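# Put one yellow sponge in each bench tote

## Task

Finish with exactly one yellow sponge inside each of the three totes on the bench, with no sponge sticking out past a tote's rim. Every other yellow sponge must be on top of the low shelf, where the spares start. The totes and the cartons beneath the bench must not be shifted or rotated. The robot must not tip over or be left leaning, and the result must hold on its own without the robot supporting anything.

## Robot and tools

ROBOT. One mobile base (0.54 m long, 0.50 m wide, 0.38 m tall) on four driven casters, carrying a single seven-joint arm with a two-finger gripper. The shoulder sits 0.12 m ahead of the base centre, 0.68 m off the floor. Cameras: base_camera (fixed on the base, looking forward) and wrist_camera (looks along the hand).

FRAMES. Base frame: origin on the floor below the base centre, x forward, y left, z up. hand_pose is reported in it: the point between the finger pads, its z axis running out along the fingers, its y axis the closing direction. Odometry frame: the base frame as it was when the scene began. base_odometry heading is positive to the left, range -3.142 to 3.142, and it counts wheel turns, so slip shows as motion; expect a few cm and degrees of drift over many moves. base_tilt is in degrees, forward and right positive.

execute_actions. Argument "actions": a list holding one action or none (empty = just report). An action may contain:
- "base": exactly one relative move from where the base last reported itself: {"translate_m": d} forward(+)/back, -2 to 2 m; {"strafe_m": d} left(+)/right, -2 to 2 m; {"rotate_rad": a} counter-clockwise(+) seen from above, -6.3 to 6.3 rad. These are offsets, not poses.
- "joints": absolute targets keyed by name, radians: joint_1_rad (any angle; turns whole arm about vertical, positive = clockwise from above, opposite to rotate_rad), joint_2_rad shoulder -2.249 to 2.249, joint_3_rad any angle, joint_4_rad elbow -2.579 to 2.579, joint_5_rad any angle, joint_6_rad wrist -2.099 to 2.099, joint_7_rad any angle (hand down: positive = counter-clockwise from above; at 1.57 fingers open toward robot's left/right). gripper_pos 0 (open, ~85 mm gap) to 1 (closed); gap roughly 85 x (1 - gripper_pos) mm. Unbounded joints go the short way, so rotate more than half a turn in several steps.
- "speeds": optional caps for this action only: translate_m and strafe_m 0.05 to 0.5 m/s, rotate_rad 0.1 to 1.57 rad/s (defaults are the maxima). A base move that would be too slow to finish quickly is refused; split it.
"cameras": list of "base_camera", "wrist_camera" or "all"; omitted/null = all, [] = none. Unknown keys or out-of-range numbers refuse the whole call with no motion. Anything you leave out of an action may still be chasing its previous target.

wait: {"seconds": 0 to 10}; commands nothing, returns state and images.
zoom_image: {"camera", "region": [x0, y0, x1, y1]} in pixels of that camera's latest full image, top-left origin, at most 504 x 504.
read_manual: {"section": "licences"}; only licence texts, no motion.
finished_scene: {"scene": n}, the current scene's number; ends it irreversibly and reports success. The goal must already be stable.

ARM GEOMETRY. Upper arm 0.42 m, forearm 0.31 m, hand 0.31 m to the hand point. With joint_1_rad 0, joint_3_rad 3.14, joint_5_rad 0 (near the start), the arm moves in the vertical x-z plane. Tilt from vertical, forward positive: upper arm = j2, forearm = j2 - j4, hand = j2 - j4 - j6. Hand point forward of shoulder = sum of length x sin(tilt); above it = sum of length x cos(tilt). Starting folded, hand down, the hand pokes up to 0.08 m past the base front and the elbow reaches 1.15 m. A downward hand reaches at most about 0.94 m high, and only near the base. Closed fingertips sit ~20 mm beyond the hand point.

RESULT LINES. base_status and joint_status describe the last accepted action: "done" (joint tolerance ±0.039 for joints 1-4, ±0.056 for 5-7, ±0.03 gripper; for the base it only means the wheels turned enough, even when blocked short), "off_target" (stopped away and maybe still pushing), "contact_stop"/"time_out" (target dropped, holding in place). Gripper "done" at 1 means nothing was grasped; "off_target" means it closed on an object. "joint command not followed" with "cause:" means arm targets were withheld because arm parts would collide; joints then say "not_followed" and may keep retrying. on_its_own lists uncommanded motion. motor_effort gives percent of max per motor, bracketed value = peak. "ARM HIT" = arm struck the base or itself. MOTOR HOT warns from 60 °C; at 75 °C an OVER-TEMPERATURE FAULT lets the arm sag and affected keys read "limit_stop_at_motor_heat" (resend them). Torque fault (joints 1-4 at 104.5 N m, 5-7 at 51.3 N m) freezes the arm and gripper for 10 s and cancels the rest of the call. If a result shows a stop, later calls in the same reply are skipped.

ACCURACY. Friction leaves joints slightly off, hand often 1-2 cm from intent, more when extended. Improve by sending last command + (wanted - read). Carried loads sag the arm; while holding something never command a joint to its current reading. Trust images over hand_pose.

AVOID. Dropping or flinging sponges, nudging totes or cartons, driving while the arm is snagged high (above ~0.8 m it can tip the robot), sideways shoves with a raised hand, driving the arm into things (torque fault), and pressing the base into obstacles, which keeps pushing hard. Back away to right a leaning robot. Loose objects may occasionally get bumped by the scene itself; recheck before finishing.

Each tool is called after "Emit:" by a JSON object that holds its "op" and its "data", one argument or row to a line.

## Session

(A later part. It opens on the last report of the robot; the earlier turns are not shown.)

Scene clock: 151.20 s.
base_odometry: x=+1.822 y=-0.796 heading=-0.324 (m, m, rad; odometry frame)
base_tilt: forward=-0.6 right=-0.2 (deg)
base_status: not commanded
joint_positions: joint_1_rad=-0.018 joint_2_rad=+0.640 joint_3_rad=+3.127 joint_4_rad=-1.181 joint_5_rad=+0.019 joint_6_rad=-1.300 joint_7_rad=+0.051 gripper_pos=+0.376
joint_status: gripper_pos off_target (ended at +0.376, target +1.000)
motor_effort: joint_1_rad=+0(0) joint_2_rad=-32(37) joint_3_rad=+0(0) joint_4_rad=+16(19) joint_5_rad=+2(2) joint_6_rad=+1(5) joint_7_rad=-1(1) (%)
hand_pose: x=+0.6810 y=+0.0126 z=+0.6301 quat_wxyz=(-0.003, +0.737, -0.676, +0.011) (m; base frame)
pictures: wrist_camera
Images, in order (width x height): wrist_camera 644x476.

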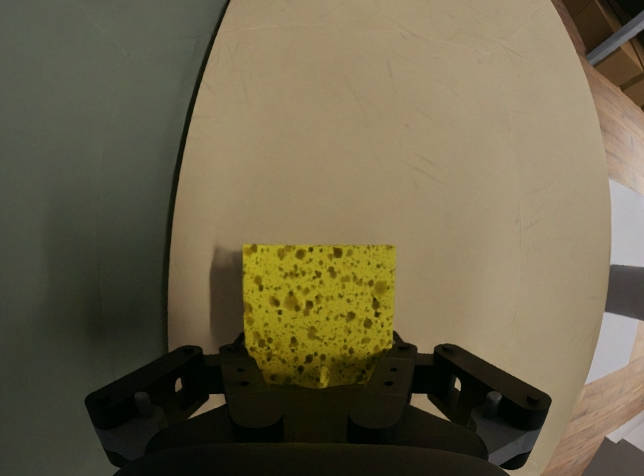

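Emit:
{"op": "execute_actions", "data": {
  "actions": [
    {"joints":{"joint_2_rad":0.25,"joint_4_rad":-0.805,"joint_6_rad":-1.2}}
  ],
  "cameras": []
}}

Emit:
{"op": "execute_actions", "data": {
  "actions": [
    {"base":{"translate_m":-1.542}}
  ],
  "cameras": []
}}

Emit:
{"op": "execute_actions", "data": {
  "actions": [
    {"base":{"strafe_m":0.27}}
  ],
  "cameras": []
}}

Emit:
{"op": "execute_actions", "data": {
  "actions": [
    {"base":{"rotate_rad":-1.569}}
  ],
  "cameras": []
}}

Emit:
{"op": "execute_actions", "data": {
  "actions": [
    {"base":{"translate_m":0.95}}
  ]
}}

Scene clock: 158.70 s.
base_odometry: x=+1.822 y=-0.796 heading=-0.324 (m, m, rad; odometry frame)
base_tilt: forward=-0.5 right=-0.1 (deg)
base_status: not commanded
joint_positions: joint_1_rad=-0.018 joint_2_rad=+0.243 joint_3_rad=+3.127 joint_4_rad=-0.802 joint_5_rad=+0.019 joint_6_rad=-1.228 joint_7_rad=+0.051 gripper_pos=+0.376
joint_status: all done
motor_effort: joint_1_rad=+0(0) joint_2_rad=-28(44) joint_3_rad=+0(1) joint_4_rad=+21(23) joint_5_rad=+1(2) joint_6_rad=+7(8) joint_7_rad=-1(1) (%)
hand_pose: x=+0.7294 y=+0.0139 z=+1.0466 quat_wxyz=(-0.289, +0.667, -0.616, +0.306) (m; base frame)
pictures: none
No camera images: the call's "cameras" was empty. Leave "cameras" out to get every camera's image.

Scene clock: 163.13 s.
base_odometry: x=+0.360 y=-0.304 heading=-0.324 (m, m, rad; odometry frame)
base_tilt: forward=-0.7 right=-0.2 (deg)
base_status: done
joint_positions: joint_1_rad=-0.018 joint_2_rad=+0.246 joint_3_rad=+3.127 joint_4_rad=-0.802 joint_5_rad=+0.019 joint_6_rad=-1.226 joint_7_rad=+0.051 gripper_pos=+0.376
joint_status: not commanded
motor_effort: joint_1_rad=+0(2) joint_2_rad=-27(31) joint_3_rad=+0(0) joint_4_rad=+21(22) joint_5_rad=+1(2) joint_6_rad=+8(8) joint_7_rad=-1(1) (%)
hand_pose: x=+0.7308 y=+0.0139 z=+1.0456 quat_wxyz=(-0.289, +0.667, -0.616, +0.306) (m; base frame)
pictures: none
No camera images: the call's "cameras" was empty. Leave "cameras" out to get every camera's image.

Scene clock: 164.97 s.
base_odometry: x=+0.446 y=-0.048 heading=-0.324 (m, m, rad; odometry frame)
base_tilt: forward=-0.6 right=-0.2 (deg)
base_status: done
joint_positions: joint_1_rad=-0.020 joint_2_rad=+0.246 joint_3_rad=+3.126 joint_4_rad=-0.802 joint_5_rad=+0.019 joint_6_rad=-1.226 joint_7_rad=+0.051 gripper_pos=+0.376
joint_status: not commanded
motor_effort: joint_1_rad=+1(4) joint_2_rad=-27(29) joint_3_rad=+0(3) joint_4_rad=+22(23) joint_5_rad=+2(2) joint_6_rad=+7(7) joint_7_rad=-1(1) (%)
hand_pose: x=+0.7308 y=+0.0155 z=+1.0457 quat_wxyz=(-0.289, +0.667, -0.615, +0.305) (m; base frame)
pictures: none
No camera images: the call's "cameras" was empty. Leave "cameras" out to get every camera's image.

Scene clock: 167.27 s.
base_odometry: x=+0.446 y=-0.048 heading=-1.892 (m, m, rad; odometry frame)
base_tilt: forward=-0.6 right=-0.2 (deg)
base_status: done
joint_positions: joint_1_rad=-0.008 joint_2_rad=+0.249 joint_3_rad=+3.131 joint_4_rad=-0.802 joint_5_rad=+0.019 joint_6_rad=-1.226 joint_7_rad=+0.051 gripper_pos=+0.377
joint_status: not commanded
motor_effort: joint_1_rad=+0(3) joint_2_rad=-27(31) joint_3_rad=+0(3) joint_4_rad=+22(23) joint_5_rad=+1(2) joint_6_rad=+6(7) joint_7_rad=-1(1) (%)
hand_pose: x=+0.7324 y=+0.0060 z=+1.0433 quat_wxyz=(-0.285, +0.663, -0.620, +0.307) (m; base frame)
pictures: none
No camera images: the call's "cameras" was empty. Leave "cameras" out to get every camera's image.

Scene clock: 170.53 s.
base_odometry: x=+0.145 y=-0.949 heading=-1.893 (m, m, rad; odometry frame)
base_tilt: forward=-0.6 right=-0.2 (deg)
base_status: done
joint_positions: joint_1_rad=-0.008 joint_2_rad=+0.249 joint_3_rad=+3.131 joint_4_rad=-0.803 joint_5_rad=+0.019 joint_6_rad=-1.224 joint_7_rad=+0.051 gripper_pos=+0.377
joint_status: not commanded
motor_effort: joint_1_rad=+1(1) joint_2_rad=-29(31) joint_3_rad=+0(1) joint_4_rad=+22(23) joint_5_rad=+2(2) joint_6_rad=+8(8) joint_7_rad=-1(1) (%)
hand_pose: x=+0.7326 y=+0.0060 z=+1.0438 quat_wxyz=(-0.286, +0.663, -0.620, +0.307) (m; base frame)
pictures: base_camera, wrist_camera
Images, in order (width x height): base_camera 644x364, wrist_camera 644x476.

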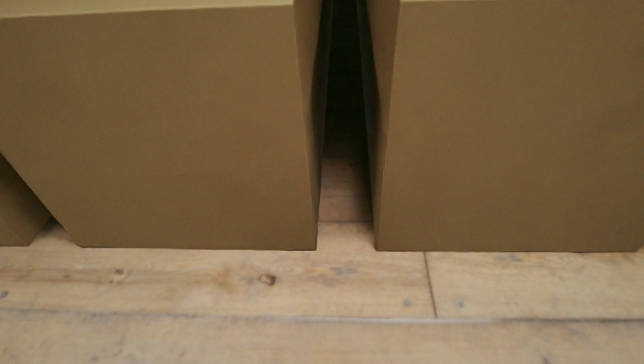

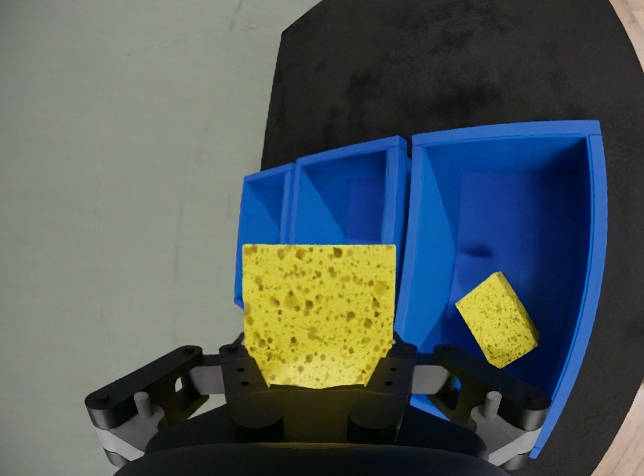

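Emit:
{"op": "execute_actions", "data": {
  "actions": [
    {"base":{"translate_m":0.11},"speeds":{"translate_m":0.2}}
  ],
  "cameras": []
}}

Emit:
{"op": "execute_actions", "data": {
  "actions": [
    {"joints":{"joint_2_rad":0.4,"joint_6_rad":-1.25}}
  ]
}}

Scene clock: 174.97 s.
base_odometry: x=+0.110 y=-1.054 heading=-1.894 (m, m, rad; odometry frame)
base_tilt: forward=-0.5 right=-0.2 (deg)
base_status: done
joint_positions: joint_1_rad=-0.008 joint_2_rad=+0.249 joint_3_rad=+3.131 joint_4_rad=-0.803 joint_5_rad=+0.019 joint_6_rad=-1.224 joint_7_rad=+0.051 gripper_pos=+0.377
joint_status: not commanded
motor_effort: joint_1_rad=+0(3) joint_2_rad=-27(30) joint_3_rad=+0(2) joint_4_rad=+21(23) joint_5_rad=+1(2) joint_6_rad=+7(7) joint_7_rad=-1(1) (%)
hand_pose: x=+0.7327 y=+0.0060 z=+1.0437 quat_wxyz=(-0.286, +0.663, -0.620, +0.307) (m; base frame)
pictures: none
No camera images: the call's "cameras" was empty. Leave "cameras" out to get every camera's image.

Scene clock: 176.10 s.
base_odometry: x=+0.110 y=-1.054 heading=-1.894 (m, m, rad; odometry frame)
base_tilt: forward=-0.6 right=-0.2 (deg)
base_status: not commanded
joint_positions: joint_1_rad=-0.008 joint_2_rad=+0.403 joint_3_rad=+3.131 joint_4_rad=-0.806 joint_5_rad=+0.019 joint_6_rad=-1.224 joint_7_rad=+0.051 gripper_pos=+0.377
joint_status: all done
motor_effort: joint_1_rad=+0(0) joint_2_rad=-34(37) joint_3_rad=+0(1) joint_4_rad=+22(24) joint_5_rad=+2(1) joint_6_rad=+6(7) joint_7_rad=-1(1) (%)
hand_pose: x=+0.7803 y=+0.0064 z=+0.9440 quat_wxyz=(-0.236, +0.685, -0.641, +0.255) (m; base frame)
pictures: base_camera, wrist_camera
Images, in order (width x height): base_camera 644x364, wrist_camera 644x476.

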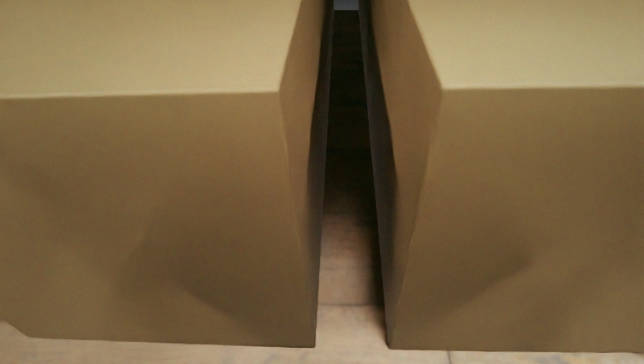

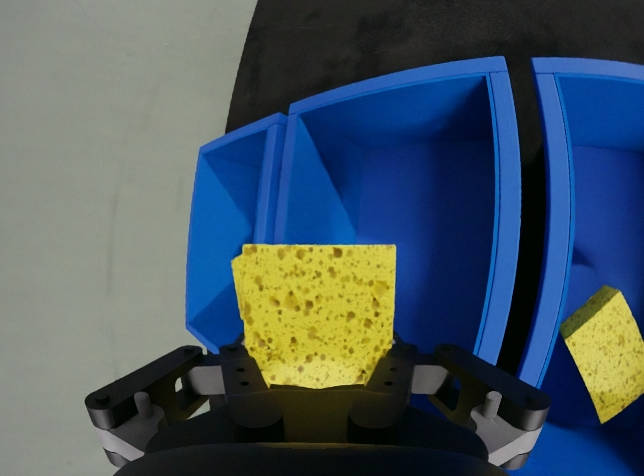

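Emit:
{"op": "execute_actions", "data": {
  "actions": [
    {"joints":{"gripper_pos":0}}
  ],
  "cameras": []
}}

Emit:
{"op": "execute_actions", "data": {
  "actions": [
    {"joints":{"joint_2_rad":0.1,"joint_4_rad":-0.8,"joint_6_rad":-1.6,"joint_7_rad":1.57}}
  ],
  "cameras": ["wrist_camera"]
}}

Scene clock: 181.33 s.
base_odometry: x=+0.110 y=-1.054 heading=-1.894 (m, m, rad; odometry frame)
base_tilt: forward=-0.6 right=-0.2 (deg)
base_status: not commanded
joint_positions: joint_1_rad=-0.008 joint_2_rad=+0.403 joint_3_rad=+3.131 joint_4_rad=-0.806 joint_5_rad=+0.019 joint_6_rad=-1.224 joint_7_rad=+0.051 gripper_pos=+0.000
joint_status: all done
motor_effort: joint_1_rad=+0(0) joint_2_rad=-33(33) joint_3_rad=+0(0) joint_4_rad=+22(22) joint_5_rad=+1(2) joint_6_rad=+6(6) joint_7_rad=-1(1) (%)
hand_pose: x=+0.7803 y=+0.0064 z=+0.9440 quat_wxyz=(-0.236, +0.685, -0.641, +0.255) (m; base frame)
pictures: none
No camera images: the call's "cameras" was empty. Leave "cameras" out to get every camera's image.

Scene clock: 183.20 s.
base_odometry: x=+0.110 y=-1.054 heading=-1.894 (m, m, rad; odometry frame)
base_tilt: forward=-0.7 right=-0.2 (deg)
base_status: not commanded
joint_positions: joint_1_rad=-0.008 joint_2_rad=+0.110 joint_3_rad=+3.131 joint_4_rad=-0.806 joint_5_rad=+0.019 joint_6_rad=-1.573 joint_7_rad=+1.546 gripper_pos=+0.000
joint_status: all done
motor_effort: joint_1_rad=+0(1) joint_2_rad=-19(35) joint_3_rad=+0(0) joint_4_rad=+18(23) joint_5_rad=+2(2) joint_6_rad=+6(6) joint_7_rad=-1(1) (%)
hand_pose: x=+0.6036 y=+0.0039 z=+1.0443 quat_wxyz=(+0.002, +0.947, -0.006, +0.321) (m; base frame)
pictures: wrist_camera
Images, in order (width x height): wrist_camera 644x476.

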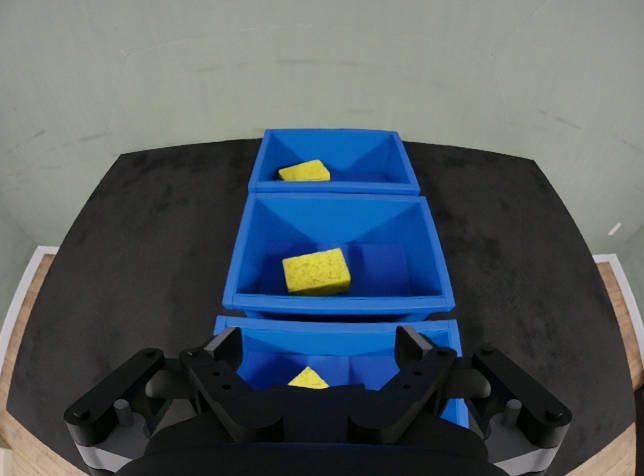

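Emit:
{"op": "finished_scene", "data": {
  "scene": 1
}}

The scene is finished: the task was done.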